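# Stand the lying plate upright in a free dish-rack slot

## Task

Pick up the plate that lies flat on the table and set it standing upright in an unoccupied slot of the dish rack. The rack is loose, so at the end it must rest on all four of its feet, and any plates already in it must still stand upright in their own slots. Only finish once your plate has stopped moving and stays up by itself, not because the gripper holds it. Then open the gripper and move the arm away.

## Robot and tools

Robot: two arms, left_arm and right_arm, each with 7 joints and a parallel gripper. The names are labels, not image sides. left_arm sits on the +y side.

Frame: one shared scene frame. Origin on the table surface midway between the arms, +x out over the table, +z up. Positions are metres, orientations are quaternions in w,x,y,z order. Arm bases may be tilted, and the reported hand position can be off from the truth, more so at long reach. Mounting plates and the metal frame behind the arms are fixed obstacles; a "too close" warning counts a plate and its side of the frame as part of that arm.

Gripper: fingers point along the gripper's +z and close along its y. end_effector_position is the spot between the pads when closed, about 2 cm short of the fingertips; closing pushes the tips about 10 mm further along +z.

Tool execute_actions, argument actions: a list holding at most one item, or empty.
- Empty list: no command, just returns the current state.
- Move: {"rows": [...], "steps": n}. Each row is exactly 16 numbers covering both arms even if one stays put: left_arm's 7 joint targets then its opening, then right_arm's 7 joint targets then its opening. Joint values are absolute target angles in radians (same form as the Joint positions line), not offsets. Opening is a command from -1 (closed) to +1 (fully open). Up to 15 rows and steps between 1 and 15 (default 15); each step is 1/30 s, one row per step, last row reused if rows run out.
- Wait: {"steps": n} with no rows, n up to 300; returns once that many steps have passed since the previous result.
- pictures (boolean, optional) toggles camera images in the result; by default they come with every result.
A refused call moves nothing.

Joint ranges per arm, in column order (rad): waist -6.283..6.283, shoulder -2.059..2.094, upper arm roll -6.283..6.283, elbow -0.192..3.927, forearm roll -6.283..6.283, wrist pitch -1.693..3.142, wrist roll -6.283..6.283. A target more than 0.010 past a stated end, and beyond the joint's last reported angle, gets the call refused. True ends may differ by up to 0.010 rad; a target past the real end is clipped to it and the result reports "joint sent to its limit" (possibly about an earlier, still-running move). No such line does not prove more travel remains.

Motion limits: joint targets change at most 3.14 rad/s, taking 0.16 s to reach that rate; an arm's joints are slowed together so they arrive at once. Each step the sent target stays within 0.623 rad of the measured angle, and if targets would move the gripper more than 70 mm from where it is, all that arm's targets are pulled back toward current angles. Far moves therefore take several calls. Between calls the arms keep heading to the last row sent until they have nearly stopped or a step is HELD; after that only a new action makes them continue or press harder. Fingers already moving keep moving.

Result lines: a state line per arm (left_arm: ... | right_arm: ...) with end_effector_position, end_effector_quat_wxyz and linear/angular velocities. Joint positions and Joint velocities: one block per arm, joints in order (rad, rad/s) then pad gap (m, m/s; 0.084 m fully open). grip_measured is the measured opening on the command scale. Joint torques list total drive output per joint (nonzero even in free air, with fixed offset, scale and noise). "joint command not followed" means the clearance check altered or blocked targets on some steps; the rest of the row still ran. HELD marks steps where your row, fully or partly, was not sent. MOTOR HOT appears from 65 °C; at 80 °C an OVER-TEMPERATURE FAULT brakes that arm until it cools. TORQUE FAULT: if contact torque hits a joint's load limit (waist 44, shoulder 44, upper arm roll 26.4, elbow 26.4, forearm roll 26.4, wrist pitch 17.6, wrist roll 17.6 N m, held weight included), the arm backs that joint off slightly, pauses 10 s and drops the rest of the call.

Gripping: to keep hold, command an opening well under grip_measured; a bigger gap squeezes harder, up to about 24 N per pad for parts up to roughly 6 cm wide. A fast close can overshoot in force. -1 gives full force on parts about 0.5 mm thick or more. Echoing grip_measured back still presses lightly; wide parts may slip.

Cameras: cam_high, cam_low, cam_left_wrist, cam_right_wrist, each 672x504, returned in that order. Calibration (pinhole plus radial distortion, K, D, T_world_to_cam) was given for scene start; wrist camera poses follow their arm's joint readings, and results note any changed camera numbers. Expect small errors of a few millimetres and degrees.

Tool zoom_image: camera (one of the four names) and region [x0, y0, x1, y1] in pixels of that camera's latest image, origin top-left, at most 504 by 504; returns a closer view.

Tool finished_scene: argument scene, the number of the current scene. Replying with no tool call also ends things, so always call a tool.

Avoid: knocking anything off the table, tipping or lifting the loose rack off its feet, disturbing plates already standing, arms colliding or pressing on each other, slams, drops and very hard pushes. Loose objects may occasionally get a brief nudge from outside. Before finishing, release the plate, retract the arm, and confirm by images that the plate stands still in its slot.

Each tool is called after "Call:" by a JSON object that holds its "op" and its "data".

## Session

Call:
{"op": "execute_actions", "data": {"actions": []}}

Scene clock: 0.00 s of 5608.00 s.
left_arm: end_effector_position=(+0.8866, +0.4322, +0.2760) grip_measured=+1.00 end_effector_quat_wxyz=(+0.714, -0.141, +0.659, +0.191) end_effector_velocity=(-0.001, +0.000, -0.001) end_effector_angular_velocity=(-0.002, +0.001, +0.001) | right_arm: end_effector_position=(+0.5162, -0.0146, +0.2767) grip_measured=+1.00 end_effector_quat_wxyz=(-0.168, -0.248, +0.704, +0.644) end_effector_velocity=(+0.000, +0.001, +0.001) end_effector_angular_velocity=(+0.000, -0.001, +0.000)
Joint positions: left_arm=[0.178 1.288 0.4   2.256 2.528 0.765 0.221 0.084] | right_arm=[ 0.24   1.154 -0.042  2.052  1.18   1.708  2.285  0.084]
Joint velocities: left_arm=[ 0.     0.001 -0.    -0.001 -0.     0.    -0.001  0.   ] | right_arm=[ 0.001 -0.001  0.    -0.     0.    -0.001 -0.     0.   ]
Joint torques (N m, as the arm reports them, + toward a larger angle): no reading
camera_calibration (this result's frames):
cam_left_wrist: T_world_to_cam=[[-0.443724, 0.895617, 0.031279, 0.0323595], [-0.0545636, -0.0618385, 0.996594, -0.130857], [0.894501, 0.440506, 0.0763073, -0.87492], [0, 0, 0, 1]] pos_world=[0.789836, 0.348334, 0.196162]
cam_right_wrist: T_world_to_cam=[[-0.154071, 0.0599891, 0.986237, -0.159668], [0.818814, 0.5664, 0.0934638, -0.37522], [-0.552997, 0.821944, -0.136386, 0.466274], [0, 0, 0, 1]] pos_world=[0.540483, -0.161148, 0.256133]

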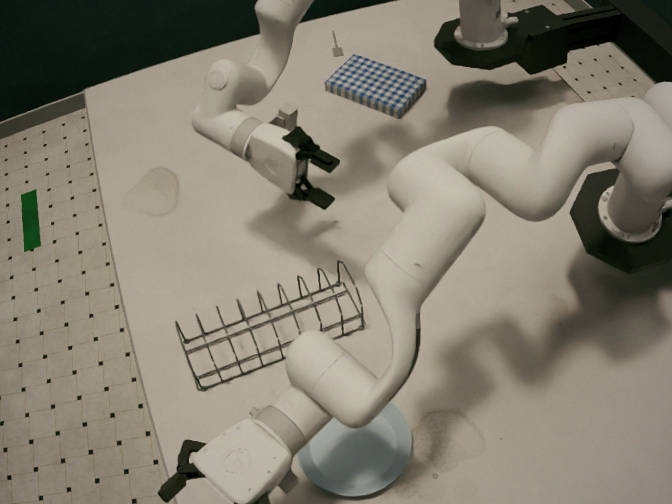

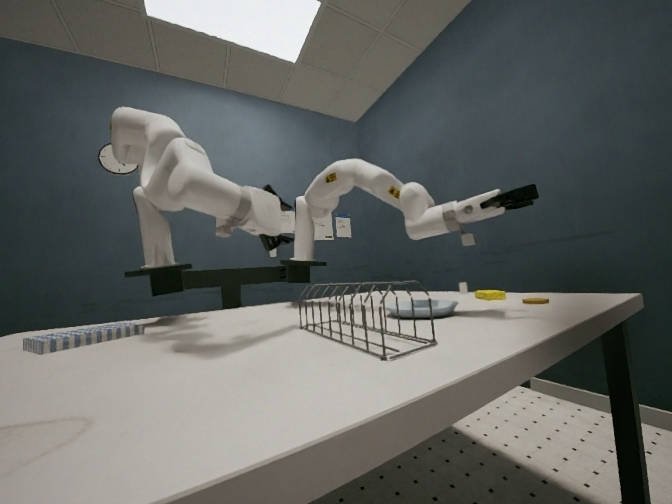

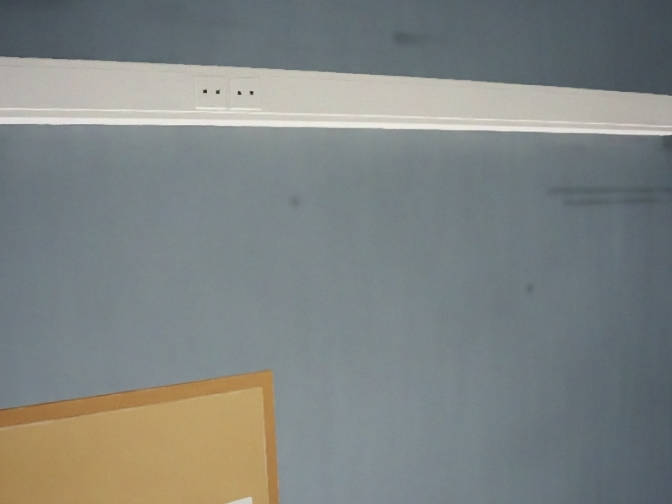

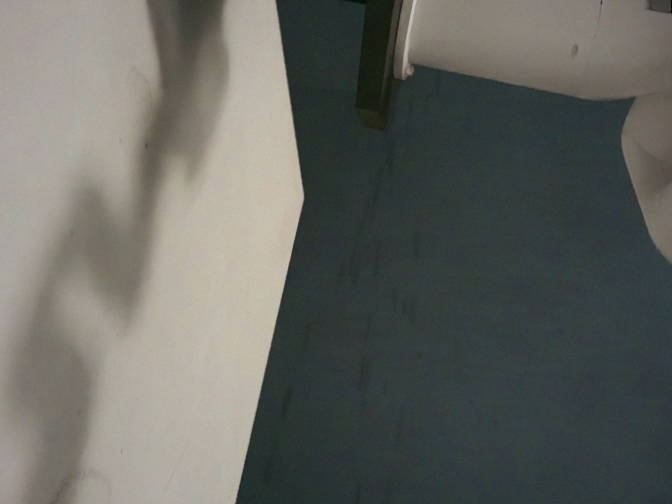

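Call:
{"op": "execute_actions", "data": {"actions": [{"rows":[[0.178,1.273,0.392,2.238,2.54,0.741,0.248,0.5,0.23,1.14,-0.042,2.04,1.18,1.708,2.285,1],[0.179,1.258,0.384,2.22,2.553,0.716,0.275,0,0.21,1.12,-0.042,2.02,1.18,1.708,2.285,1],[0.18,1.229,0.368,2.184,2.577,0.668,0.329,-0.5,0.19,1.09,-0.042,1.99,1.18,1.708,2.285,1],[0.181,1.199,0.352,2.147,2.602,0.619,0.383,-0.5,0.17,1.06,-0.042,1.96,1.18,1.708,2.285,1],[0.182,1.17,0.336,2.111,2.626,0.571,0.437,-0.5,0.15,1.03,-0.042,1.93,1.18,1.708,2.285,1],[0.182,1.14,0.32,2.075,2.651,0.522,0.491,-0.5,0.13,1.0,-0.042,1.9,1.18,1.708,2.285,1],[0.183,1.111,0.304,2.039,2.675,0.473,0.545,-0.5,0.11,0.97,-0.042,1.87,1.18,1.708,2.285,1],[0.184,1.081,0.288,2.002,2.7,0.425,0.599,-0.5,0.09,0.94,-0.042,1.84,1.18,1.708,2.285,1],[0.185,1.052,0.272,1.966,2.724,0.376,0.653,-0.5,0.07,0.91,-0.042,1.81,1.18,1.708,2.285,1],[0.186,1.022,0.256,1.93,2.749,0.328,0.707,-0.5,0.05,0.88,-0.042,1.78,1.18,1.708,2.285,1],[0.187,0.993,0.24,1.894,2.773,0.279,0.761,-0.5,0.03,0.85,-0.042,1.75,1.18,1.708,2.285,1],[0.188,0.963,0.224,1.857,2.798,0.23,0.815,-0.5,0.01,0.82,-0.042,1.72,1.18,1.708,2.285,1],[0.189,0.934,0.208,1.821,2.823,0.182,0.869,-0.5,-0.01,0.79,-0.042,1.69,1.18,1.708,2.285,1],[0.189,0.904,0.192,1.785,2.847,0.133,0.923,-0.5,-0.03,0.76,-0.042,1.66,1.18,1.708,2.285,1],[0.19,0.875,0.176,1.749,2.872,0.085,0.977,-0.5,-0.05,0.73,-0.042,1.63,1.18,1.708,2.285,1]],"steps":15}], "pictures": false}}

Call:
{"op": "execute_actions", "data": {"actions": [{"rows":[[0.191,0.845,0.16,1.712,2.896,0.036,1.031,-0.5,-0.08,0.7,-0.042,1.6,1.18,1.708,2.285,1],[0.192,0.816,0.144,1.676,2.921,-0.013,1.085,-0.5,-0.11,0.67,-0.042,1.57,1.18,1.708,2.285,1],[0.193,0.786,0.128,1.64,2.945,-0.061,1.139,-0.5,-0.14,0.64,-0.042,1.54,1.18,1.708,2.285,1],[0.194,0.757,0.112,1.604,2.97,-0.11,1.193,-0.5,-0.17,0.61,-0.042,1.51,1.18,1.708,2.285,1],[0.195,0.727,0.096,1.567,2.994,-0.158,1.247,-0.5,-0.2,0.58,-0.042,1.48,1.18,1.708,2.285,1],[0.196,0.698,0.08,1.531,3.019,-0.207,1.301,-0.5,-0.23,0.55,-0.042,1.45,1.18,1.708,2.285,1],[0.196,0.668,0.064,1.495,3.043,-0.256,1.355,-0.5,-0.26,0.52,-0.042,1.42,1.18,1.708,2.285,1],[0.197,0.639,0.048,1.459,3.068,-0.304,1.409,-0.5,-0.29,0.49,-0.042,1.39,1.18,1.708,2.285,1],[0.198,0.609,0.032,1.422,3.093,-0.353,1.463,-0.5,-0.32,0.46,-0.042,1.36,1.18,1.708,2.285,1],[0.199,0.58,0.016,1.386,3.117,-0.401,1.517,-0.5,-0.35,0.43,-0.042,1.33,1.18,1.708,2.285,1],[0.2,0.55,0,1.35,3.1416,-0.45,1.5708,-0.5,-0.38,0.4,-0.042,1.3,1.18,1.708,2.285,1],[0.2,0.55,0,1.35,3.1416,-0.45,1.5708,-0.5,-0.41,0.36,-0.042,1.26,1.18,1.708,2.285,1],[0.2,0.55,0,1.35,3.1416,-0.45,1.5708,-0.5,-0.45,0.3,-0.042,1.2,1.18,1.708,2.285,1]],"steps":15}], "pictures": false}}

Call:
{"op": "execute_actions", "data": {"actions": [{"steps":20}]}}

Scene clock: 30.17 s of 5608.00 s.
left_arm: end_effector_position=(+0.8142, +0.3662, +0.2018) grip_measured=-0.52 end_effector_quat_wxyz=(+0.477, +0.112, +0.841, +0.229) end_effector_velocity=(-0.313, -0.270, -0.145) end_effector_angular_velocity=(+0.700, +1.801, -1.187) | right_arm: end_effector_position=(+0.5564, -0.1412, +0.3480) grip_measured=+1.00 end_effector_quat_wxyz=(-0.102, -0.160, +0.730, +0.656) end_effector_velocity=(+0.023, -0.338, +0.193) end_effector_angular_velocity=(-0.021, +0.077, -0.602)
Joint positions: left_arm=[0.186 1.009 0.249 1.915 2.759 0.307 0.729 0.021] | right_arm=[ 0.027  0.846 -0.043  1.748  1.18   1.708  2.285  0.084]
Joint velocities: left_arm=[ 0.019 -0.764 -0.416 -0.938  0.635 -1.255  1.393  0.   ] | right_arm=[-0.584 -0.88   0.01  -0.896  0.001  0.001  0.     0.   ]
Joint torques (N m, as the arm reports them, + toward a larger angle): left_arm=[ -3.04 -52.97   2.76  20.4   -0.82   2.45   0.42] | right_arm=[  2.95 -23.85   1.17  10.29   2.2    1.49  -0.83]
Steps of this call (steps 1 to 90: nothing new was sent; then 26.67 s passed at rest; steps 91 to 105: all 15 steps of this action). Readings (joint positions):
91: left_arm=[0.178 1.288 0.400 2.256 2.528 0.765 0.221] | right_arm=[0.240 1.154 -0.042 2.052 1.180 1.708 2.285]
92: left_arm=[0.178 1.286 0.399 2.254 2.529 0.762 0.225] | right_arm=[0.239 1.152 -0.041 2.049 1.180 1.708 2.285]
94: left_arm=[0.178 1.272 0.391 2.236 2.542 0.737 0.252] | right_arm=[0.227 1.136 -0.038 2.031 1.180 1.708 2.285]
98: left_arm=[0.181 1.197 0.351 2.143 2.604 0.614 0.389] | right_arm=[0.163 1.048 -0.042 1.947 1.180 1.708 2.285]
105: the state above

Scene clock: 30.67 s of 5608.00 s.
left_arm: end_effector_position=(+0.6271, +0.2505, +0.1842) grip_measured=-0.52 end_effector_quat_wxyz=(+0.208, +0.531, +0.812, +0.123) end_effector_velocity=(-0.415, -0.165, +0.055) end_effector_angular_velocity=(+0.430, +1.069, -1.620) | right_arm: end_effector_position=(+0.5360, -0.3335, +0.4233) grip_measured=+1.00 end_effector_quat_wxyz=(+0.008, -0.007, +0.752, +0.660) end_effector_velocity=(-0.159, -0.339, +0.152) end_effector_angular_velocity=(-0.034, +0.071, -0.799)
Joint positions: left_arm=[ 0.196  0.681  0.071  1.511  3.033 -0.234  1.331  0.021] | right_arm=[-0.343  0.43  -0.043  1.329  1.18   1.708  2.285  0.084]
Joint velocities: left_arm=[ 0.018 -0.598 -0.324 -0.734  0.496 -0.982  1.093 -0.   ] | right_arm=[-0.789 -0.953  0.002 -0.958 -0.001  0.003  0.     0.   ]
Joint torques (N m, as the arm reports them, + toward a larger angle): left_arm=[ -2.23 -46.06  -0.79  17.34  -0.69   0.61   0.41] | right_arm=[  2.43 -23.29   1.22  10.32   2.15   1.8   -0.92]
Steps of this call (steps 1 to 15: all 15 steps of this action). Readings (joint positions):
1: left_arm=[0.187 0.984 0.235 1.884 2.780 0.266 0.775] | right_arm=[0.007 0.816 -0.043 1.718 1.180 1.708 2.285]
2: left_arm=[0.187 0.960 0.222 1.854 2.800 0.226 0.820] | right_arm=[-0.013 0.787 -0.042 1.688 1.180 1.708 2.285]
4: left_arm=[0.189 0.913 0.197 1.796 2.839 0.149 0.906] | right_arm=[-0.059 0.729 -0.041 1.630 1.180 1.708 2.285]
8: left_arm=[0.192 0.825 0.149 1.688 2.913 0.003 1.068] | right_arm=[-0.159 0.624 -0.043 1.525 1.180 1.708 2.285]
15: the state above

Scene clock: 31.33 s of 5608.00 s.
left_arm: end_effector_position=(+0.5328, +0.2233, +0.2028) grip_measured=-0.52 end_effector_quat_wxyz=(+0.113, +0.691, +0.712, +0.058) end_effector_velocity=(-0.000, -0.001, +0.001) end_effector_angular_velocity=(+0.000, +0.001, -0.007) | right_arm: end_effector_position=(+0.5117, -0.3748, +0.4430) grip_measured=+1.00 end_effector_quat_wxyz=(+0.040, +0.036, +0.752, +0.657) end_effector_velocity=(+0.000, -0.002, +0.001) end_effector_angular_velocity=(-0.002, -0.001, -0.005)
Joint positions: left_arm=[ 0.2    0.551  0.     1.35   3.141 -0.45   1.57   0.021] | right_arm=[-0.449  0.301 -0.042  1.2    1.18   1.708  2.285  0.084]
Joint velocities: left_arm=[ 0.    -0.003 -0.003 -0.001  0.001 -0.004  0.004 -0.   ] | right_arm=[-0.003 -0.002 -0.001 -0.     0.    -0.001  0.     0.   ]
Joint torques (N m, as the arm reports them, + toward a larger angle): left_arm=[ -2.76 -42.03  -1.89  15.72  -0.72  -0.51   0.25] | right_arm=[  1.35 -19.16   0.16  10.27   2.12   1.59  -0.81]
Steps of this call (steps 1 to 20: the robot went on to your last target). Readings (joint positions):
1: left_arm=[0.196 0.661 0.060 1.486 3.049 -0.267 1.368] | right_arm=[-0.370 0.398 -0.043 1.297 1.180 1.708 2.285]
2: left_arm=[0.197 0.641 0.049 1.462 3.066 -0.300 1.404] | right_arm=[-0.395 0.367 -0.043 1.267 1.180 1.708 2.285]
4: left_arm=[0.198 0.602 0.028 1.414 3.098 -0.364 1.475] | right_arm=[-0.428 0.327 -0.047 1.231 1.180 1.708 2.285]
8: left_arm=[0.199 0.560 0.005 1.363 3.132 -0.432 1.550] | right_arm=[-0.444 0.307 -0.040 1.206 1.180 1.708 2.285]
20: the state above
camera_calibration (this result's frames):
cam_left_wrist: T_world_to_cam=[[0.973008, 0.0583963, 0.223263, -0.542091], [0.0436568, -0.996563, 0.0703981, 0.254162], [0.226606, -0.058751, -0.972213, 0.219208], [0, 0, 0, 1]] pos_world=[0.466688, 0.297823, 0.316253]
cam_right_wrist: T_world_to_cam=[[-0.00562318, 0.159199, 0.98723, -0.341991], [0.994419, -0.103117, 0.0222926, -0.492339], [0.105349, 0.981846, -0.157731, 0.515058], [0, 0, 0, 1]] pos_world=[0.433408, -0.502031, 0.42984]

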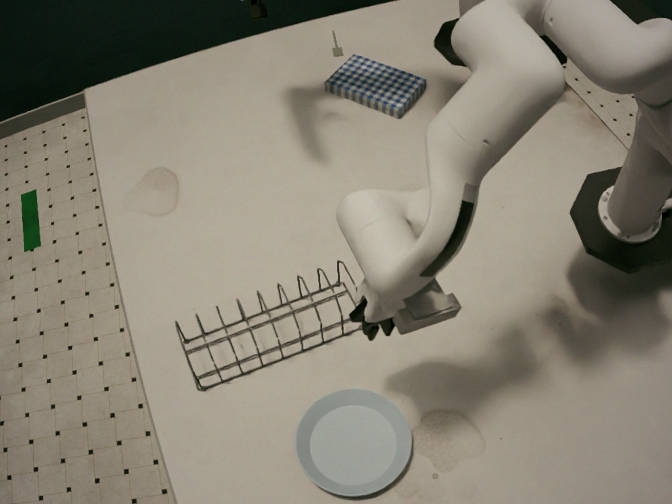

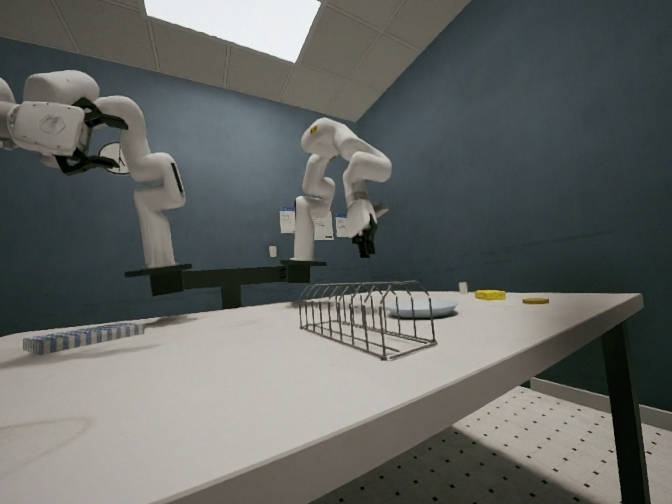

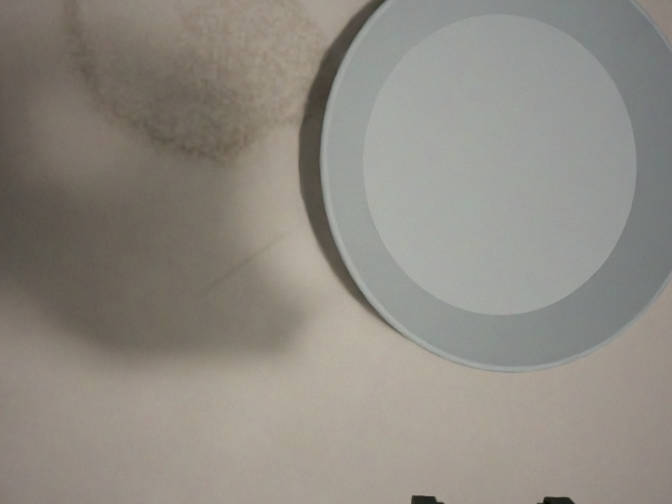

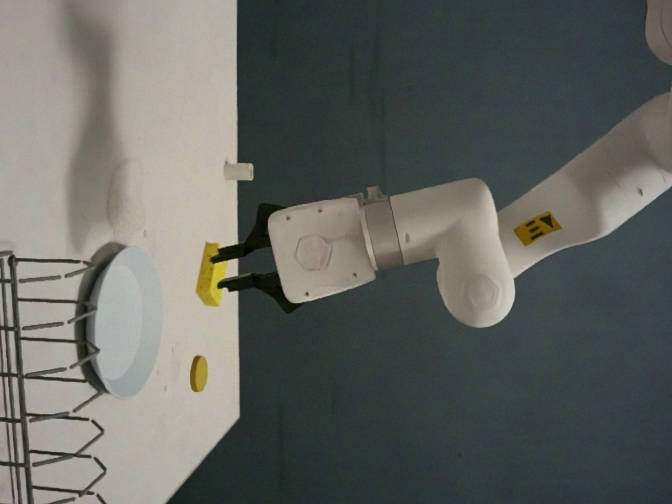

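Call:
{"op": "zoom_image", "data": {"camera": "cam_low", "region": [290, 270, 470, 370]}}

Call:
{"op": "zoom_image", "data": {"camera": "cam_high", "region": [165, 250, 385, 400]}}

Region (290, 270, 470, 370) of cam_low's 672x504 image, scaled by 2.800, with more detail than that image has.

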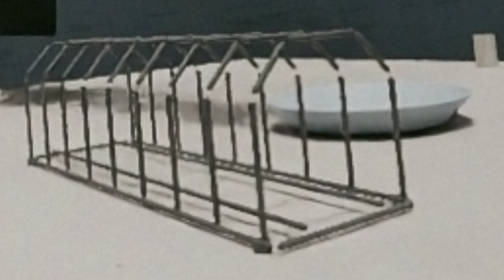

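Region (165, 250, 385, 400) of cam_high's 672x504 image, scaled by 2.291, with more detail than that image has; it fills the top 344 rows of this view, and the rest is white.

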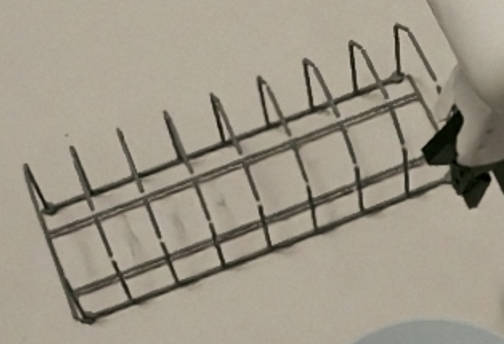

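Call:
{"op": "execute_actions", "data": {"actions": [{"rows":[[0.204,0.554,0,1.341,3.1416,-0.426,1.572,-0.5,-0.45,0.3,-0.042,1.2,1.18,1.708,2.285,1],[0.21,0.56,0,1.327,3.1416,-0.389,1.575,-0.5,-0.45,0.3,-0.042,1.2,1.18,1.708,2.285,1],[0.219,0.571,0,1.304,3.1416,-0.328,1.579,-0.5,-0.45,0.3,-0.042,1.2,1.18,1.708,2.285,1],[0.229,0.581,0,1.282,3.1416,-0.268,1.583,-0.5,-0.45,0.3,-0.042,1.2,1.18,1.708,2.285,1],[0.239,0.591,0,1.259,3.1416,-0.207,1.587,-0.5,-0.45,0.3,-0.042,1.2,1.18,1.708,2.285,1],[0.248,0.601,0,1.236,3.1416,-0.146,1.592,-0.5,-0.45,0.3,-0.042,1.2,1.18,1.708,2.285,1],[0.258,0.612,0,1.213,3.1416,-0.085,1.596,-0.5,-0.45,0.3,-0.042,1.2,1.18,1.708,2.285,1],[0.268,0.622,0,1.19,3.1416,-0.024,1.6,-0.5,-0.45,0.3,-0.042,1.2,1.18,1.708,2.285,1],[0.277,0.632,0,1.168,3.1416,0.036,1.604,-0.5,-0.45,0.3,-0.042,1.2,1.18,1.708,2.285,1],[0.287,0.64,0,1.145,3.1416,0.097,1.608,-0.5,-0.45,0.3,-0.042,1.2,1.18,1.708,2.285,1],[0.297,0.648,0,1.122,3.1416,0.158,1.612,-0.5,-0.45,0.3,-0.042,1.2,1.18,1.708,2.285,1],[0.306,0.656,0,1.099,3.1416,0.219,1.617,-0.5,-0.45,0.3,-0.042,1.2,1.18,1.708,2.285,1],[0.316,0.664,0,1.076,3.1416,0.28,1.621,-0.5,-0.45,0.3,-0.042,1.2,1.18,1.708,2.285,1],[0.325,0.672,0,1.054,3.1416,0.34,1.625,-0.5,-0.45,0.3,-0.042,1.2,1.18,1.708,2.285,1],[0.335,0.68,0,1.031,3.1416,0.401,1.629,-0.5,-0.45,0.3,-0.042,1.2,1.18,1.708,2.285,1]],"steps":15}], "pictures": false}}

Call:
{"op": "execute_actions", "data": {"actions": [{"rows":[[0.345,0.688,0,1.005,3.1416,0.462,1.633,-0.5,-0.45,0.3,-0.042,1.2,1.18,1.708,2.285,1],[0.354,0.696,0,0.98,3.1416,0.523,1.637,-0.5,-0.45,0.3,-0.042,1.2,1.18,1.708,2.285,1],[0.364,0.704,0,0.955,3.1416,0.584,1.642,-0.5,-0.45,0.3,-0.042,1.2,1.18,1.708,2.285,1],[0.374,0.714,0,0.93,3.1416,0.644,1.646,-0.5,-0.45,0.3,-0.042,1.2,1.18,1.708,2.285,1],[0.383,0.726,0,0.908,3.1416,0.7,1.65,-0.5,-0.45,0.3,-0.042,1.2,1.18,1.708,2.285,1],[0.39,0.74,0,0.896,3.1416,0.74,1.653,-0.5,-0.45,0.3,-0.042,1.2,1.18,1.708,2.285,1],[0.393,0.7557,0,0.894,3.1416,0.766,1.654,-0.5,-0.45,0.3,-0.042,1.2,1.18,1.708,2.285,1]],"steps":15}], "pictures": false}}

Call:
{"op": "execute_actions", "data": {"actions": [{"steps":8}]}}

Call:
{"op": "zoom_image", "data": {"camera": "cam_right_wrist", "region": [60, 170, 220, 330]}}

Scene clock: 65.70 s of 5608.00 s.
left_arm: end_effector_position=(+0.5377, +0.2648, +0.1091) grip_measured=-0.52 end_effector_quat_wxyz=(+0.186, +0.653, +0.715, +0.165) end_effector_velocity=(-0.010, +0.133, -0.200) end_effector_angular_velocity=(+0.184, -0.841, +0.228) | right_arm: end_effector_position=(+0.5117, -0.3752, +0.4431) grip_measured=+1.00 end_effector_quat_wxyz=(+0.040, +0.036, +0.753, +0.656) end_effector_velocity=(+0.000, -0.001, +0.000) end_effector_angular_velocity=(-0.001, -0.001, -0.002)
Joint positions: left_arm=[0.292 0.643 0.    1.134 3.142 0.124 1.61  0.021] | right_arm=[-0.45   0.3   -0.042  1.2    1.18   1.708  2.285  0.084]
Joint velocities: left_arm=[ 0.279  0.244 -0.001 -0.658 -0.     1.772  0.123  0.   ] | right_arm=[-0.003 -0.001 -0.     0.    -0.     0.    -0.     0.   ]
Joint torques (N m, as the arm reports them, + toward a larger angle): left_arm=[ -3.   -41.38  -1.78  11.92  -0.75   0.09   0.32] | right_arm=[  1.19 -19.29   0.14  10.25   2.01   1.55  -0.81]
Steps of this call (steps 1 to 15: the robot went on to your last target; steps 16 to 100: nothing new was sent; then 30.53 s passed at rest; steps 101 to 115: all 15 steps of this action). Readings (joint positions):
101: left_arm=[0.200 0.550 -0.000 1.350 3.142 -0.450 1.571] | right_arm=[-0.450 0.300 -0.042 1.200 1.180 1.708 2.285]
102: left_arm=[0.200 0.550 -0.000 1.349 3.142 -0.447 1.571] | right_arm=[-0.450 0.300 -0.042 1.200 1.180 1.708 2.285]
104: left_arm=[0.204 0.554 -0.001 1.340 3.141 -0.418 1.573] | right_arm=[-0.450 0.300 -0.042 1.200 1.180 1.708 2.285]
108: left_arm=[0.229 0.580 -0.000 1.282 3.142 -0.266 1.583] | right_arm=[-0.450 0.300 -0.042 1.200 1.180 1.708 2.285]
115: the state above

Scene clock: 66.20 s of 5608.00 s.
left_arm: end_effector_position=(+0.5087, +0.3086, +0.0547) grip_measured=-0.52 end_effector_quat_wxyz=(+0.248, +0.603, +0.701, +0.288) end_effector_velocity=(+0.021, +0.005, +0.010) end_effector_angular_velocity=(+0.025, -0.113, +0.005) | right_arm: end_effector_position=(+0.5117, -0.3752, +0.4431) grip_measured=+1.00 end_effector_quat_wxyz=(+0.040, +0.036, +0.753, +0.656) end_effector_velocity=(+0.000, -0.000, +0.001) end_effector_angular_velocity=(-0.001, -0.001, -0.002)
Joint positions: left_arm=[ 0.391  0.753 -0.     0.899  3.142  0.754  1.653  0.021] | right_arm=[-0.45   0.3   -0.042  1.2    1.18   1.708  2.285  0.084]
Joint velocities: left_arm=[ 0.01   0.011 -0.009 -0.01  -0.     0.137  0.01   0.   ] | right_arm=[-0.001 -0.002 -0.    -0.001  0.    -0.     0.     0.   ]
Joint torques (N m, as the arm reports them, + toward a larger angle): left_arm=[ -2.4  -37.11  -1.38   6.06  -0.56   0.77   0.24] | right_arm=[  1.24 -18.98   0.33  10.4    2.21   1.68  -0.87]
Steps of this call (steps 1 to 15: all 15 steps of this action). Readings (joint positions):
1: left_arm=[0.301 0.651 0.000 1.111 3.142 0.184 1.614] | right_arm=[-0.450 0.300 -0.042 1.200 1.180 1.708 2.285]
2: left_arm=[0.310 0.659 0.000 1.089 3.142 0.244 1.618] | right_arm=[-0.450 0.300 -0.042 1.200 1.180 1.708 2.285]
4: left_arm=[0.329 0.675 0.000 1.043 3.142 0.364 1.626] | right_arm=[-0.450 0.300 -0.042 1.200 1.180 1.708 2.285]
8: left_arm=[0.367 0.712 0.000 0.949 3.142 0.600 1.643] | right_arm=[-0.450 0.300 -0.042 1.200 1.180 1.708 2.285]
15: the state above

Scene clock: 66.47 s of 5608.00 s.
left_arm: end_effector_position=(+0.5078, +0.3095, +0.0541) grip_measured=-0.52 end_effector_quat_wxyz=(+0.249, +0.602, +0.701, +0.291) end_effector_velocity=(-0.003, +0.002, -0.002) end_effector_angular_velocity=(+0.001, +0.002, +0.004) | right_arm: end_effector_position=(+0.5117, -0.3752, +0.4431) grip_measured=+1.00 end_effector_quat_wxyz=(+0.040, +0.036, +0.753, +0.656) end_effector_velocity=(-0.000, -0.001, -0.001) end_effector_angular_velocity=(+0.001, +0.002, -0.001)
Joint positions: left_arm=[ 0.393  0.755 -0.     0.895  3.142  0.765  1.654  0.021] | right_arm=[-0.45   0.3   -0.042  1.2    1.18   1.708  2.285  0.084]
Joint velocities: left_arm=[ 0.003  0.003  0.002 -0.006  0.     0.007 -0.001  0.   ] | right_arm=[-0.001  0.001 -0.    -0.    -0.     0.001  0.     0.   ]
Joint torques (N m, as the arm reports them, + toward a larger angle): left_arm=[ -2.24 -37.08  -1.62   6.14  -0.64   1.21   0.36] | right_arm=[  1.03 -19.39   0.23  10.25   2.26   1.58  -0.88]
Steps of this call (steps 1 to 8: the robot went on to your last target). Readings (joint positions):
1: left_arm=[0.391 0.753 -0.001 0.898 3.142 0.758 1.653] | right_arm=[-0.450 0.300 -0.042 1.200 1.180 1.708 2.285]
2: left_arm=[0.392 0.753 -0.001 0.898 3.142 0.761 1.654] | right_arm=[-0.450 0.300 -0.042 1.200 1.180 1.708 2.285]
4: left_arm=[0.392 0.754 -0.001 0.896 3.142 0.763 1.654] | right_arm=[-0.450 0.300 -0.042 1.200 1.180 1.708 2.285]
8: the state above
camera_calibration (this result's frames):
cam_left_wrist: T_world_to_cam=[[0.705827, 0.128747, 0.696587, -0.401378], [0.176407, -0.984312, 0.00317904, 0.283964], [0.686068, 0.120639, -0.717466, -0.217282], [0, 0, 0, 1]] pos_world=[0.38228, 0.357399, 0.1228]
cam_right_wrist: T_world_to_cam=[[-0.00569282, 0.159539, 0.987175, -0.341855], [0.994326, -0.103959, 0.022535, -0.49275], [0.106221, 0.981703, -0.158042, 0.515122], [0, 0, 0, 1]] pos_world=[0.433291, -0.502383, 0.429986]

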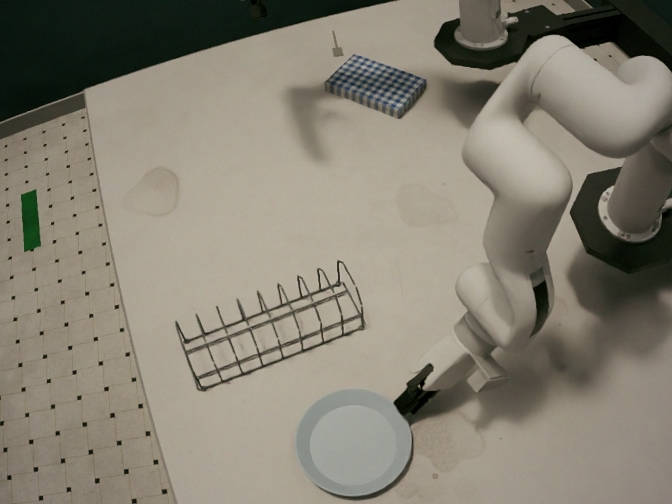

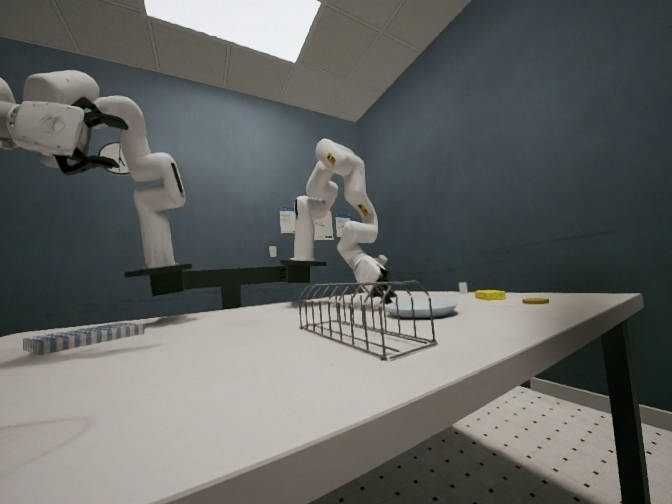

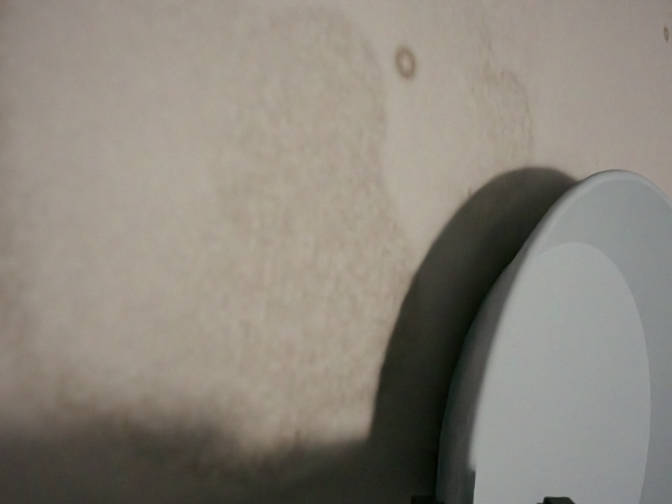

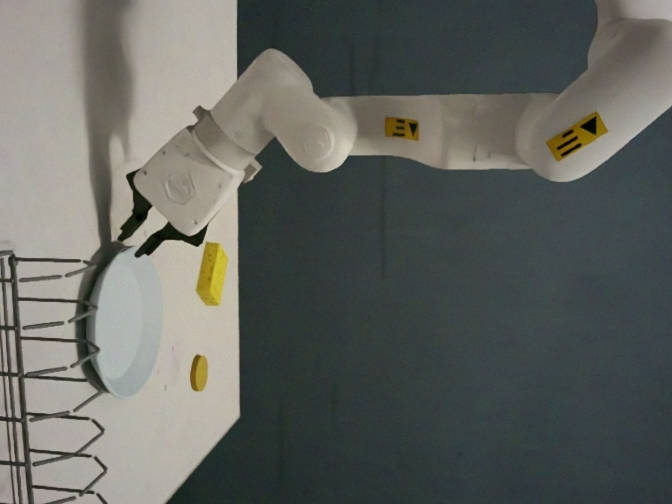

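Region (60, 170, 220, 330) of cam_right_wrist's 672x504 image, scaled by 3.150, with more detail than that image has.

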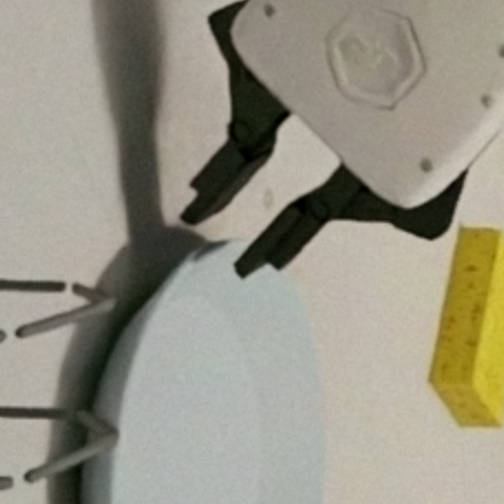

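Call:
{"op": "execute_actions", "data": {"actions": [{"rows":[[0.393,0.761,0,0.895,3.1416,0.77,1.654,-0.5,-0.45,0.3,-0.042,1.2,1.18,1.708,2.285,1],[0.393,0.77,0,0.906,3.1416,0.768,1.654,-0.5,-0.45,0.3,-0.042,1.2,1.18,1.708,2.285,1],[0.393,0.779,0,0.918,3.1416,0.765,1.654,-0.5,-0.45,0.3,-0.042,1.2,1.18,1.708,2.285,1],[0.393,0.788,0,0.9295,3.1416,0.762,1.654,-0.5,-0.45,0.3,-0.042,1.2,1.18,1.708,2.285,1],[0.393,0.7965,0,0.941,3.1416,0.7595,1.654,-0.5,-0.45,0.3,-0.042,1.2,1.18,1.708,2.285,1],[0.393,0.8055,0,0.953,3.1416,0.7565,1.654,-0.5,-0.45,0.3,-0.042,1.2,1.18,1.708,2.285,1],[0.393,0.814,0,0.964,3.1416,0.754,1.654,-0.5,-0.45,0.3,-0.042,1.2,1.18,1.708,2.285,1],[0.393,0.823,0,0.976,3.1416,0.751,1.654,-0.5,-0.45,0.3,-0.042,1.2,1.18,1.708,2.285,1],[0.393,0.832,0,0.9876,3.1416,0.7485,1.654,-0.55,-0.45,0.3,-0.042,1.2,1.18,1.708,2.285,1],[0.393,0.841,0,0.999,3.1416,0.746,1.654,-0.6,-0.45,0.3,-0.042,1.2,1.18,1.708,2.285,1],[0.393,0.847,0,1.007,3.1416,0.744,1.654,-0.65,-0.45,0.3,-0.042,1.2,1.18,1.708,2.285,1],[0.393,0.853,0,1.015,3.1416,0.742,1.654,-0.68,-0.45,0.3,-0.042,1.2,1.18,1.708,2.285,1],[0.393,0.8588,0,1.0225,3.1416,0.7403,1.654,-0.68,-0.45,0.3,-0.042,1.2,1.18,1.708,2.285,1]],"steps":15}], "pictures": false}}

Call:
{"op": "execute_actions", "data": {"actions": [{"steps":10}]}}

Call:
{"op": "zoom_image", "data": {"camera": "cam_right_wrist", "region": [60, 170, 220, 330]}}

Scene clock: 82.63 s of 5608.00 s.
left_arm: end_effector_position=(+0.5270, +0.3126, +0.0312) grip_measured=-0.70 end_effector_quat_wxyz=(+0.248, +0.602, +0.701, +0.290) end_effector_velocity=(+0.031, +0.006, -0.033) end_effector_angular_velocity=(+0.002, -0.002, +0.000) | right_arm: end_effector_position=(+0.5117, -0.3752, +0.4431) grip_measured=+1.00 end_effector_quat_wxyz=(+0.040, +0.036, +0.753, +0.656) end_effector_velocity=(+0.000, +0.001, +0.000) end_effector_angular_velocity=(+0.001, -0.001, +0.000)
Joint positions: left_arm=[0.393 0.848 0.    1.009 3.142 0.744 1.654 0.013] | right_arm=[-0.45   0.3   -0.042  1.2    1.18   1.708  2.285  0.084]
Joint velocities: left_arm=[ 0.001  0.137  0.001  0.18   0.    -0.04   0.002 -0.   ] | right_arm=[ 0.001 -0.    -0.    -0.     0.001  0.001  0.     0.   ]
Joint torques (N m, as the arm reports them, + toward a larger angle): left_arm=[ -2.29 -41.61  -1.58   5.13  -0.62   1.01   0.27] | right_arm=[  1.35 -19.38  -0.06  10.23   2.19   1.51  -0.9 ]
Steps of this call (steps 1 to 30: the robot went on to your last target; steps 31 to 120: nothing new was sent; then 11.67 s passed at rest; steps 121 to 135: all 15 steps of this action). Readings (joint positions):
121: left_arm=[0.393 0.756 -0.000 0.894 3.142 0.766 1.654] | right_arm=[-0.450 0.300 -0.042 1.200 1.180 1.708 2.285]
122: left_arm=[0.393 0.757 -0.000 0.894 3.142 0.767 1.654] | right_arm=[-0.450 0.300 -0.042 1.200 1.180 1.708 2.285]
124: left_arm=[0.393 0.764 -0.000 0.901 3.142 0.767 1.654] | right_arm=[-0.450 0.300 -0.042 1.200 1.180 1.708 2.285]
128: left_arm=[0.393 0.794 0.000 0.938 3.142 0.760 1.654] | right_arm=[-0.450 0.300 -0.042 1.200 1.180 1.708 2.285]
135: the state above

Scene clock: 82.97 s of 5608.00 s.
left_arm: end_effector_position=(+0.5293, +0.3129, +0.0287) grip_measured=-0.70 end_effector_quat_wxyz=(+0.248, +0.602, +0.701, +0.290) end_effector_velocity=(+0.001, -0.000, -0.001) end_effector_angular_velocity=(-0.000, +0.000, -0.001) | right_arm: end_effector_position=(+0.5117, -0.3752, +0.4431) grip_measured=+1.00 end_effector_quat_wxyz=(+0.040, +0.036, +0.753, +0.656) end_effector_velocity=(+0.000, +0.001, -0.000) end_effector_angular_velocity=(+0.001, +0.001, +0.000)
Joint positions: left_arm=[ 0.393  0.858 -0.     1.022  3.142  0.74   1.654  0.013] | right_arm=[-0.45   0.3   -0.042  1.2    1.18   1.708  2.285  0.084]
Joint velocities: left_arm=[ 0.     0.004 -0.     0.004  0.001 -0.001  0.     0.   ] | right_arm=[ 0.001  0.001 -0.    -0.     0.001 -0.     0.     0.   ]
Joint torques (N m, as the arm reports them, + toward a larger angle): left_arm=[ -2.23 -38.92  -1.51   6.63  -0.59   1.2    0.27] | right_arm=[  1.11 -19.03   0.3   10.16   2.09   1.55  -0.74]
Steps of this call (steps 1 to 10: the robot went on to your last target). Readings (joint positions):
1: left_arm=[0.393 0.852 0.000 1.013 3.142 0.743 1.654] | right_arm=[-0.450 0.300 -0.042 1.200 1.180 1.708 2.285]
2: left_arm=[0.393 0.854 0.000 1.016 3.142 0.742 1.654] | right_arm=[-0.450 0.300 -0.042 1.200 1.180 1.708 2.285]
4: left_arm=[0.393 0.857 0.000 1.019 3.142 0.741 1.654] | right_arm=[-0.450 0.300 -0.042 1.200 1.180 1.708 2.285]
8: left_arm=[0.393 0.858 -0.000 1.022 3.142 0.740 1.654] | right_arm=[-0.450 0.300 -0.042 1.200 1.180 1.708 2.285]
10: the state above
camera_calibration (this result's frames):
cam_left_wrist: T_world_to_cam=[[0.706504, 0.129024, 0.695848, -0.399646], [0.176796, -0.984243, 0.00299521, 0.283401], [0.68527, 0.120907, -0.718183, -0.250328], [0, 0, 0, 1]] pos_world=[0.403789, 0.360766, 0.0974627]
cam_right_wrist: T_world_to_cam=[[-0.00569277, 0.159539, 0.987175, -0.341855], [0.994326, -0.103959, 0.022535, -0.49275], [0.106221, 0.981702, -0.158042, 0.515122], [0, 0, 0, 1]] pos_world=[0.433291, -0.502383, 0.429986]

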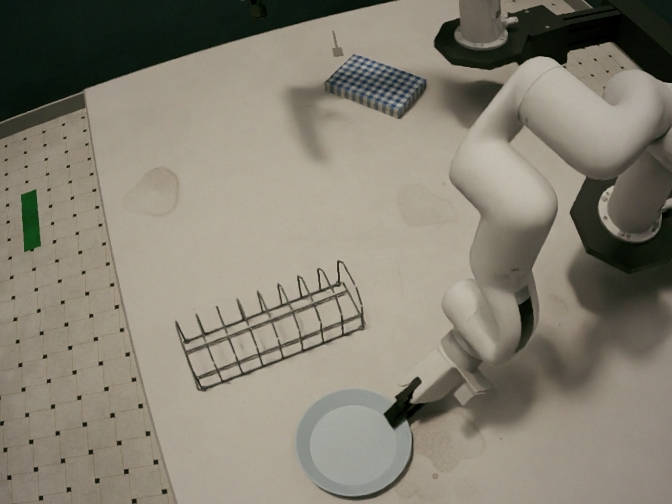

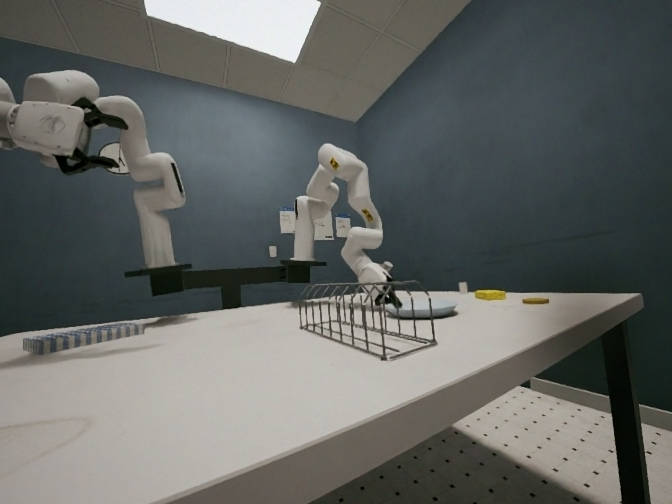

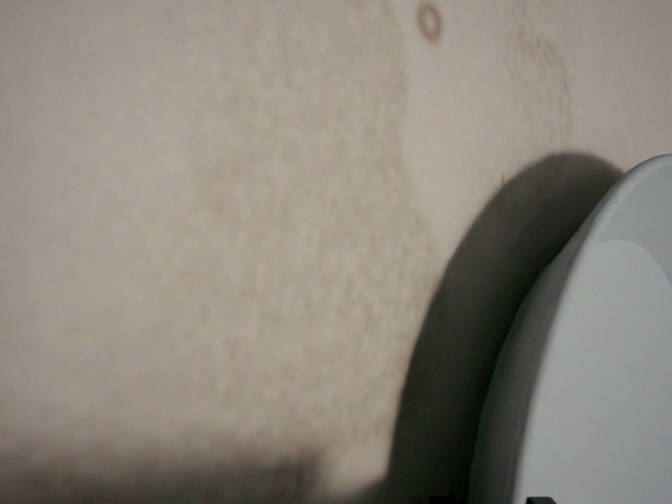

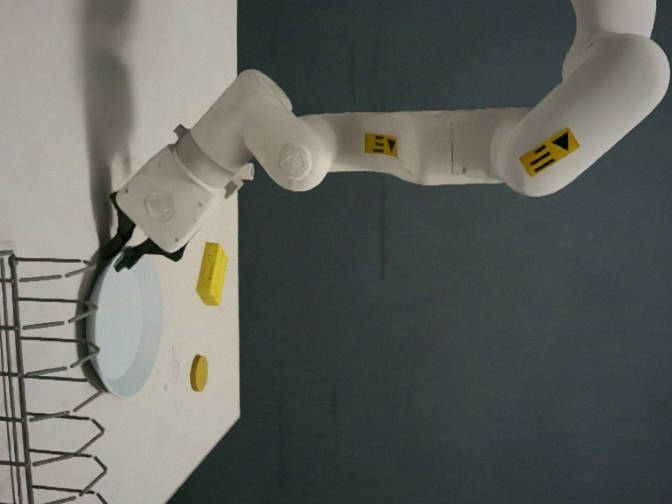

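Region (60, 170, 220, 330) of cam_right_wrist's 672x504 image, scaled by 3.150, with more detail than that image has.

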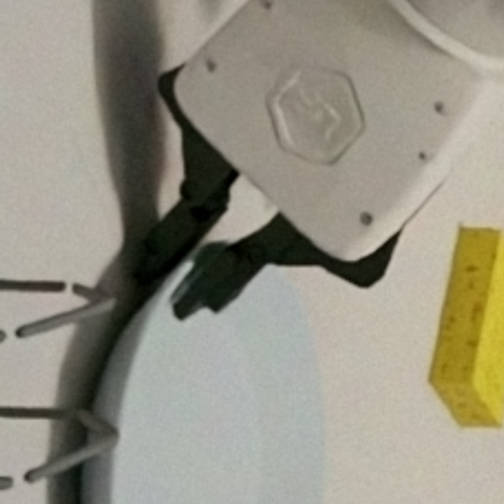

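Plan notes (left arm, q5=π): G=[.393,.8588,0,1.0225,π,.7403,1.654]; M=[~.3,.19,0,1.253,π,-.96,flip q7→4.34]; H'(z .375)=[-.037,.133,0,1.0823,π,.037,4.34]; H(.607,.0996,.36)=[-.0368,.1584,0,1.0683,π,.0764,4.34].

Call:
{"op": "execute_actions", "data": {"actions": [{"rows":[[0.393,0.8588,0,1.0225,3.1416,0.7403,1.654,-0.74,-0.45,0.3,-0.042,1.2,1.18,1.708,2.285,1],[0.393,0.8588,0,1.0225,3.1416,0.7403,1.654,-0.78,-0.45,0.3,-0.042,1.2,1.18,1.708,2.285,1],[0.393,0.8588,0,1.0225,3.1416,0.7403,1.654,-0.82,-0.45,0.3,-0.042,1.2,1.18,1.708,2.285,1],[0.393,0.8588,0,1.0225,3.1416,0.7403,1.654,-0.85,-0.45,0.3,-0.042,1.2,1.18,1.708,2.285,1],[0.393,0.8588,0,1.0225,3.1416,0.7403,1.654,-0.88,-0.45,0.3,-0.042,1.2,1.18,1.708,2.285,1],[0.393,0.8588,0,1.0225,3.1416,0.7403,1.654,-0.91,-0.45,0.3,-0.042,1.2,1.18,1.708,2.285,1],[0.393,0.8588,0,1.0225,3.1416,0.7403,1.654,-0.95,-0.45,0.3,-0.042,1.2,1.18,1.708,2.285,1],[0.393,0.8588,0,1.0225,3.1416,0.7403,1.654,-1,-0.45,0.3,-0.042,1.2,1.18,1.708,2.285,1]],"steps":13}], "pictures": false}}

Call:
{"op": "execute_actions", "data": {"actions": [{"rows":[[0.393,0.852,0,1.025,3.1416,0.723,1.654,-1,-0.45,0.3,-0.042,1.2,1.18,1.708,2.285,1],[0.393,0.845,0,1.027,3.1416,0.706,1.654,-1,-0.45,0.3,-0.042,1.2,1.18,1.708,2.285,1],[0.393,0.832,0,1.032,3.1416,0.672,1.654,-1,-0.45,0.3,-0.042,1.2,1.18,1.708,2.285,1],[0.393,0.819,0,1.036,3.1416,0.638,1.654,-1,-0.45,0.3,-0.042,1.2,1.18,1.708,2.285,1],[0.393,0.799,0,1.043,3.1416,0.587,1.654,-1,-0.45,0.3,-0.042,1.2,1.18,1.708,2.285,1],[0.393,0.779,0,1.05,3.1416,0.536,1.654,-1,-0.45,0.3,-0.042,1.2,1.18,1.708,2.285,1],[0.393,0.758,0,1.057,3.1416,0.485,1.654,-1,-0.45,0.3,-0.042,1.2,1.18,1.708,2.285,1],[0.393,0.738,0,1.064,3.1416,0.434,1.654,-1,-0.45,0.3,-0.042,1.2,1.18,1.708,2.285,1],[0.393,0.718,0,1.071,3.1416,0.383,1.654,-1,-0.45,0.3,-0.042,1.2,1.18,1.708,2.285,1],[0.393,0.705,0,1.076,3.1416,0.349,1.654,-1,-0.45,0.3,-0.042,1.2,1.18,1.708,2.285,1],[0.393,0.692,0,1.08,3.1416,0.315,1.654,-1,-0.45,0.3,-0.042,1.2,1.18,1.708,2.285,1]],"steps":15}]}}

Scene clock: 107.47 s of 5608.00 s.
left_arm: end_effector_position=(+0.5296, +0.3133, +0.0288) grip_measured=-0.89 end_effector_quat_wxyz=(+0.248, +0.602, +0.701, +0.291) end_effector_velocity=(-0.002, -0.001, -0.001) end_effector_angular_velocity=(-0.002, +0.004, -0.001) | right_arm: end_effector_position=(+0.5117, -0.3752, +0.4431) grip_measured=+1.00 end_effector_quat_wxyz=(+0.040, +0.036, +0.753, +0.656) end_effector_velocity=(+0.000, +0.001, -0.000) end_effector_angular_velocity=(+0.001, +0.001, +0.001)
Joint positions: left_arm=[0.393 0.859 0.    1.023 3.141 0.741 1.654 0.005] | right_arm=[-0.45   0.3   -0.042  1.2    1.18   1.708  2.285  0.084]
Joint velocities: left_arm=[-0.     0.    -0.    -0.003  0.001 -0.001 -0.001  0.   ] | right_arm=[ 0.001  0.001  0.     0.     0.    -0.     0.001  0.   ]
Joint torques (N m, as the arm reports them, + toward a larger angle): left_arm=[ -2.74 -37.66  -2.25   6.22  -0.39   0.71   0.55] | right_arm=[  1.1  -19.28   0.24  10.35   2.23   1.47  -0.79]
Steps of this call (steps 1 to 30: the robot went on to your last target; steps 31 to 120: nothing new was sent; then 20.07 s passed at rest; steps 121 to 133: all 13 steps of this action). Readings (joint positions):
121: left_arm=[0.393 0.859 0.000 1.023 3.142 0.740 1.654] | right_arm=[-0.450 0.300 -0.042 1.200 1.180 1.708 2.285]
122: left_arm=[0.393 0.859 -0.000 1.023 3.142 0.740 1.654] | right_arm=[-0.450 0.300 -0.042 1.200 1.180 1.708 2.285]
124: left_arm=[0.393 0.859 0.000 1.023 3.142 0.740 1.654] | right_arm=[-0.450 0.300 -0.042 1.200 1.180 1.708 2.285]
128: left_arm=[0.393 0.858 0.001 1.023 3.141 0.741 1.654] | right_arm=[-0.450 0.300 -0.042 1.200 1.180 1.708 2.285]
133: the state above

Scene clock: 107.97 s of 5608.00 s.
left_arm: end_effector_position=(+0.5327, +0.3163, +0.0769) grip_measured=-0.89 end_effector_quat_wxyz=(+0.200, +0.624, +0.722, +0.223) end_effector_velocity=(+0.014, +0.008, +0.085) end_effector_angular_velocity=(-0.038, +0.176, -0.008) | right_arm: end_effector_position=(+0.5117, -0.3752, +0.4431) grip_measured=+1.00 end_effector_quat_wxyz=(+0.040, +0.036, +0.753, +0.656) end_effector_velocity=(+0.000, +0.001, +0.000) end_effector_angular_velocity=(+0.000, -0.001, +0.001)
Joint positions: left_arm=[ 0.393  0.705 -0.     1.077  3.142  0.357  1.654  0.005] | right_arm=[-0.45   0.3   -0.042  1.2    1.18   1.708  2.285  0.084]
Joint velocities: left_arm=[ 0.    -0.206  0.     0.091 -0.001 -0.478 -0.001 -0.001] | right_arm=[ 0.001 -0.    -0.     0.001  0.     0.    -0.     0.   ]
Joint torques (N m, as the arm reports them, + toward a larger angle): left_arm=[ -2.15 -32.76  -1.43   6.82  -0.6    1.25   0.29] | right_arm=[  0.93 -19.4    0.32  10.3    2.08   1.51  -0.87]
Steps of this call (steps 1 to 15: all 15 steps of this action). Readings (joint positions):
1: left_arm=[0.393 0.859 0.000 1.023 3.141 0.740 1.654] | right_arm=[-0.450 0.300 -0.042 1.200 1.180 1.708 2.285]
2: left_arm=[0.393 0.858 0.000 1.023 3.142 0.738 1.654] | right_arm=[-0.450 0.300 -0.042 1.200 1.180 1.708 2.285]
4: left_arm=[0.393 0.851 -0.000 1.026 3.142 0.719 1.654] | right_arm=[-0.450 0.300 -0.042 1.200 1.180 1.708 2.285]
8: left_arm=[0.393 0.811 -0.000 1.038 3.142 0.613 1.654] | right_arm=[-0.450 0.300 -0.042 1.200 1.180 1.708 2.285]
15: the state above
camera_calibration (this result's frames):
cam_left_wrist: T_world_to_cam=[[0.816011, 0.144264, 0.559745, -0.488721], [0.167583, -0.98581, 0.00976782, 0.290964], [0.553211, 0.0858331, -0.828607, -0.128472], [0, 0, 0, 1]] pos_world=[0.421113, 0.368367, 0.164264]
cam_right_wrist: T_world_to_cam=[[-0.00569278, 0.159539, 0.987175, -0.341855], [0.994326, -0.103959, 0.022535, -0.49275], [0.106221, 0.981703, -0.158042, 0.515122], [0, 0, 0, 1]] pos_world=[0.433291, -0.502383, 0.429986]

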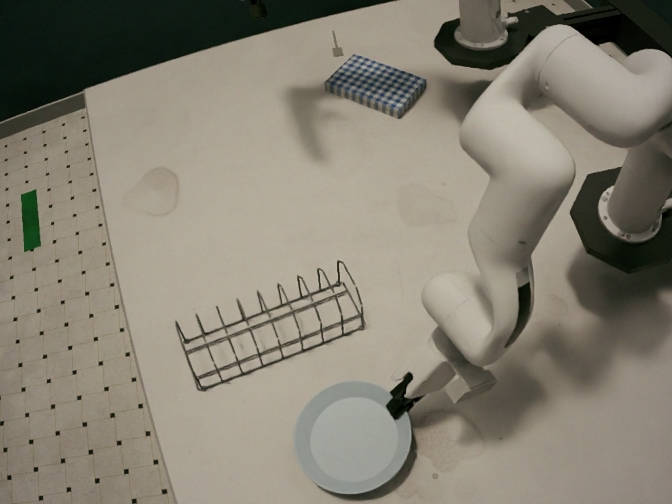

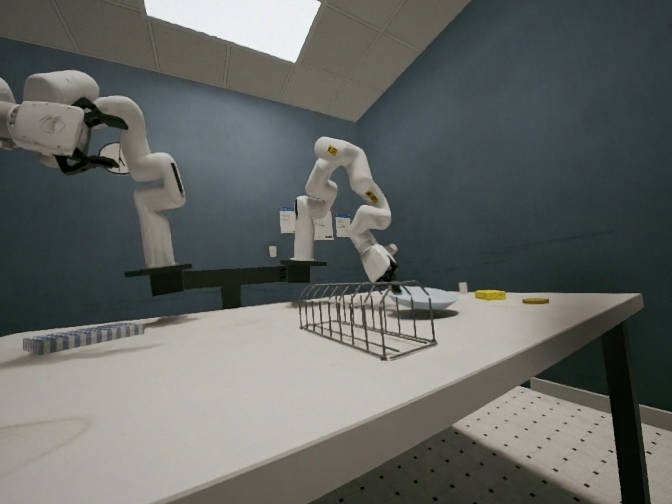

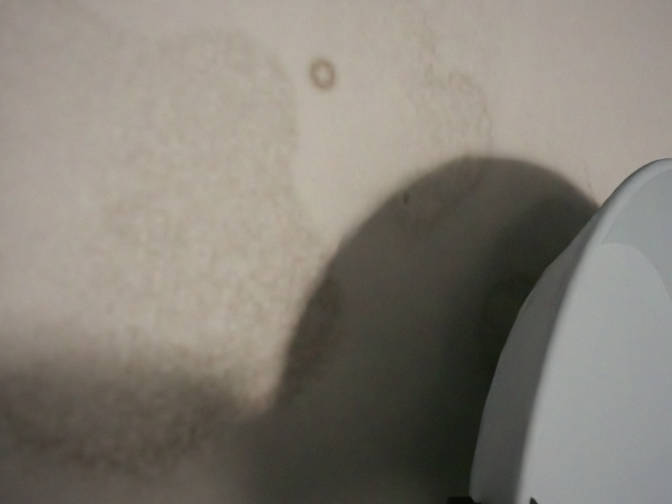

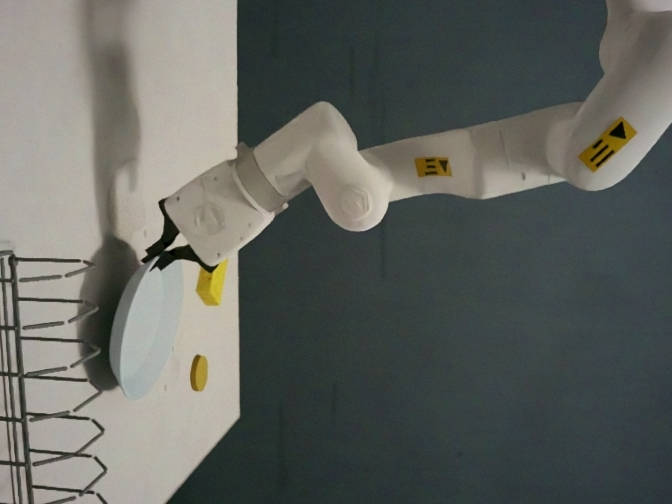

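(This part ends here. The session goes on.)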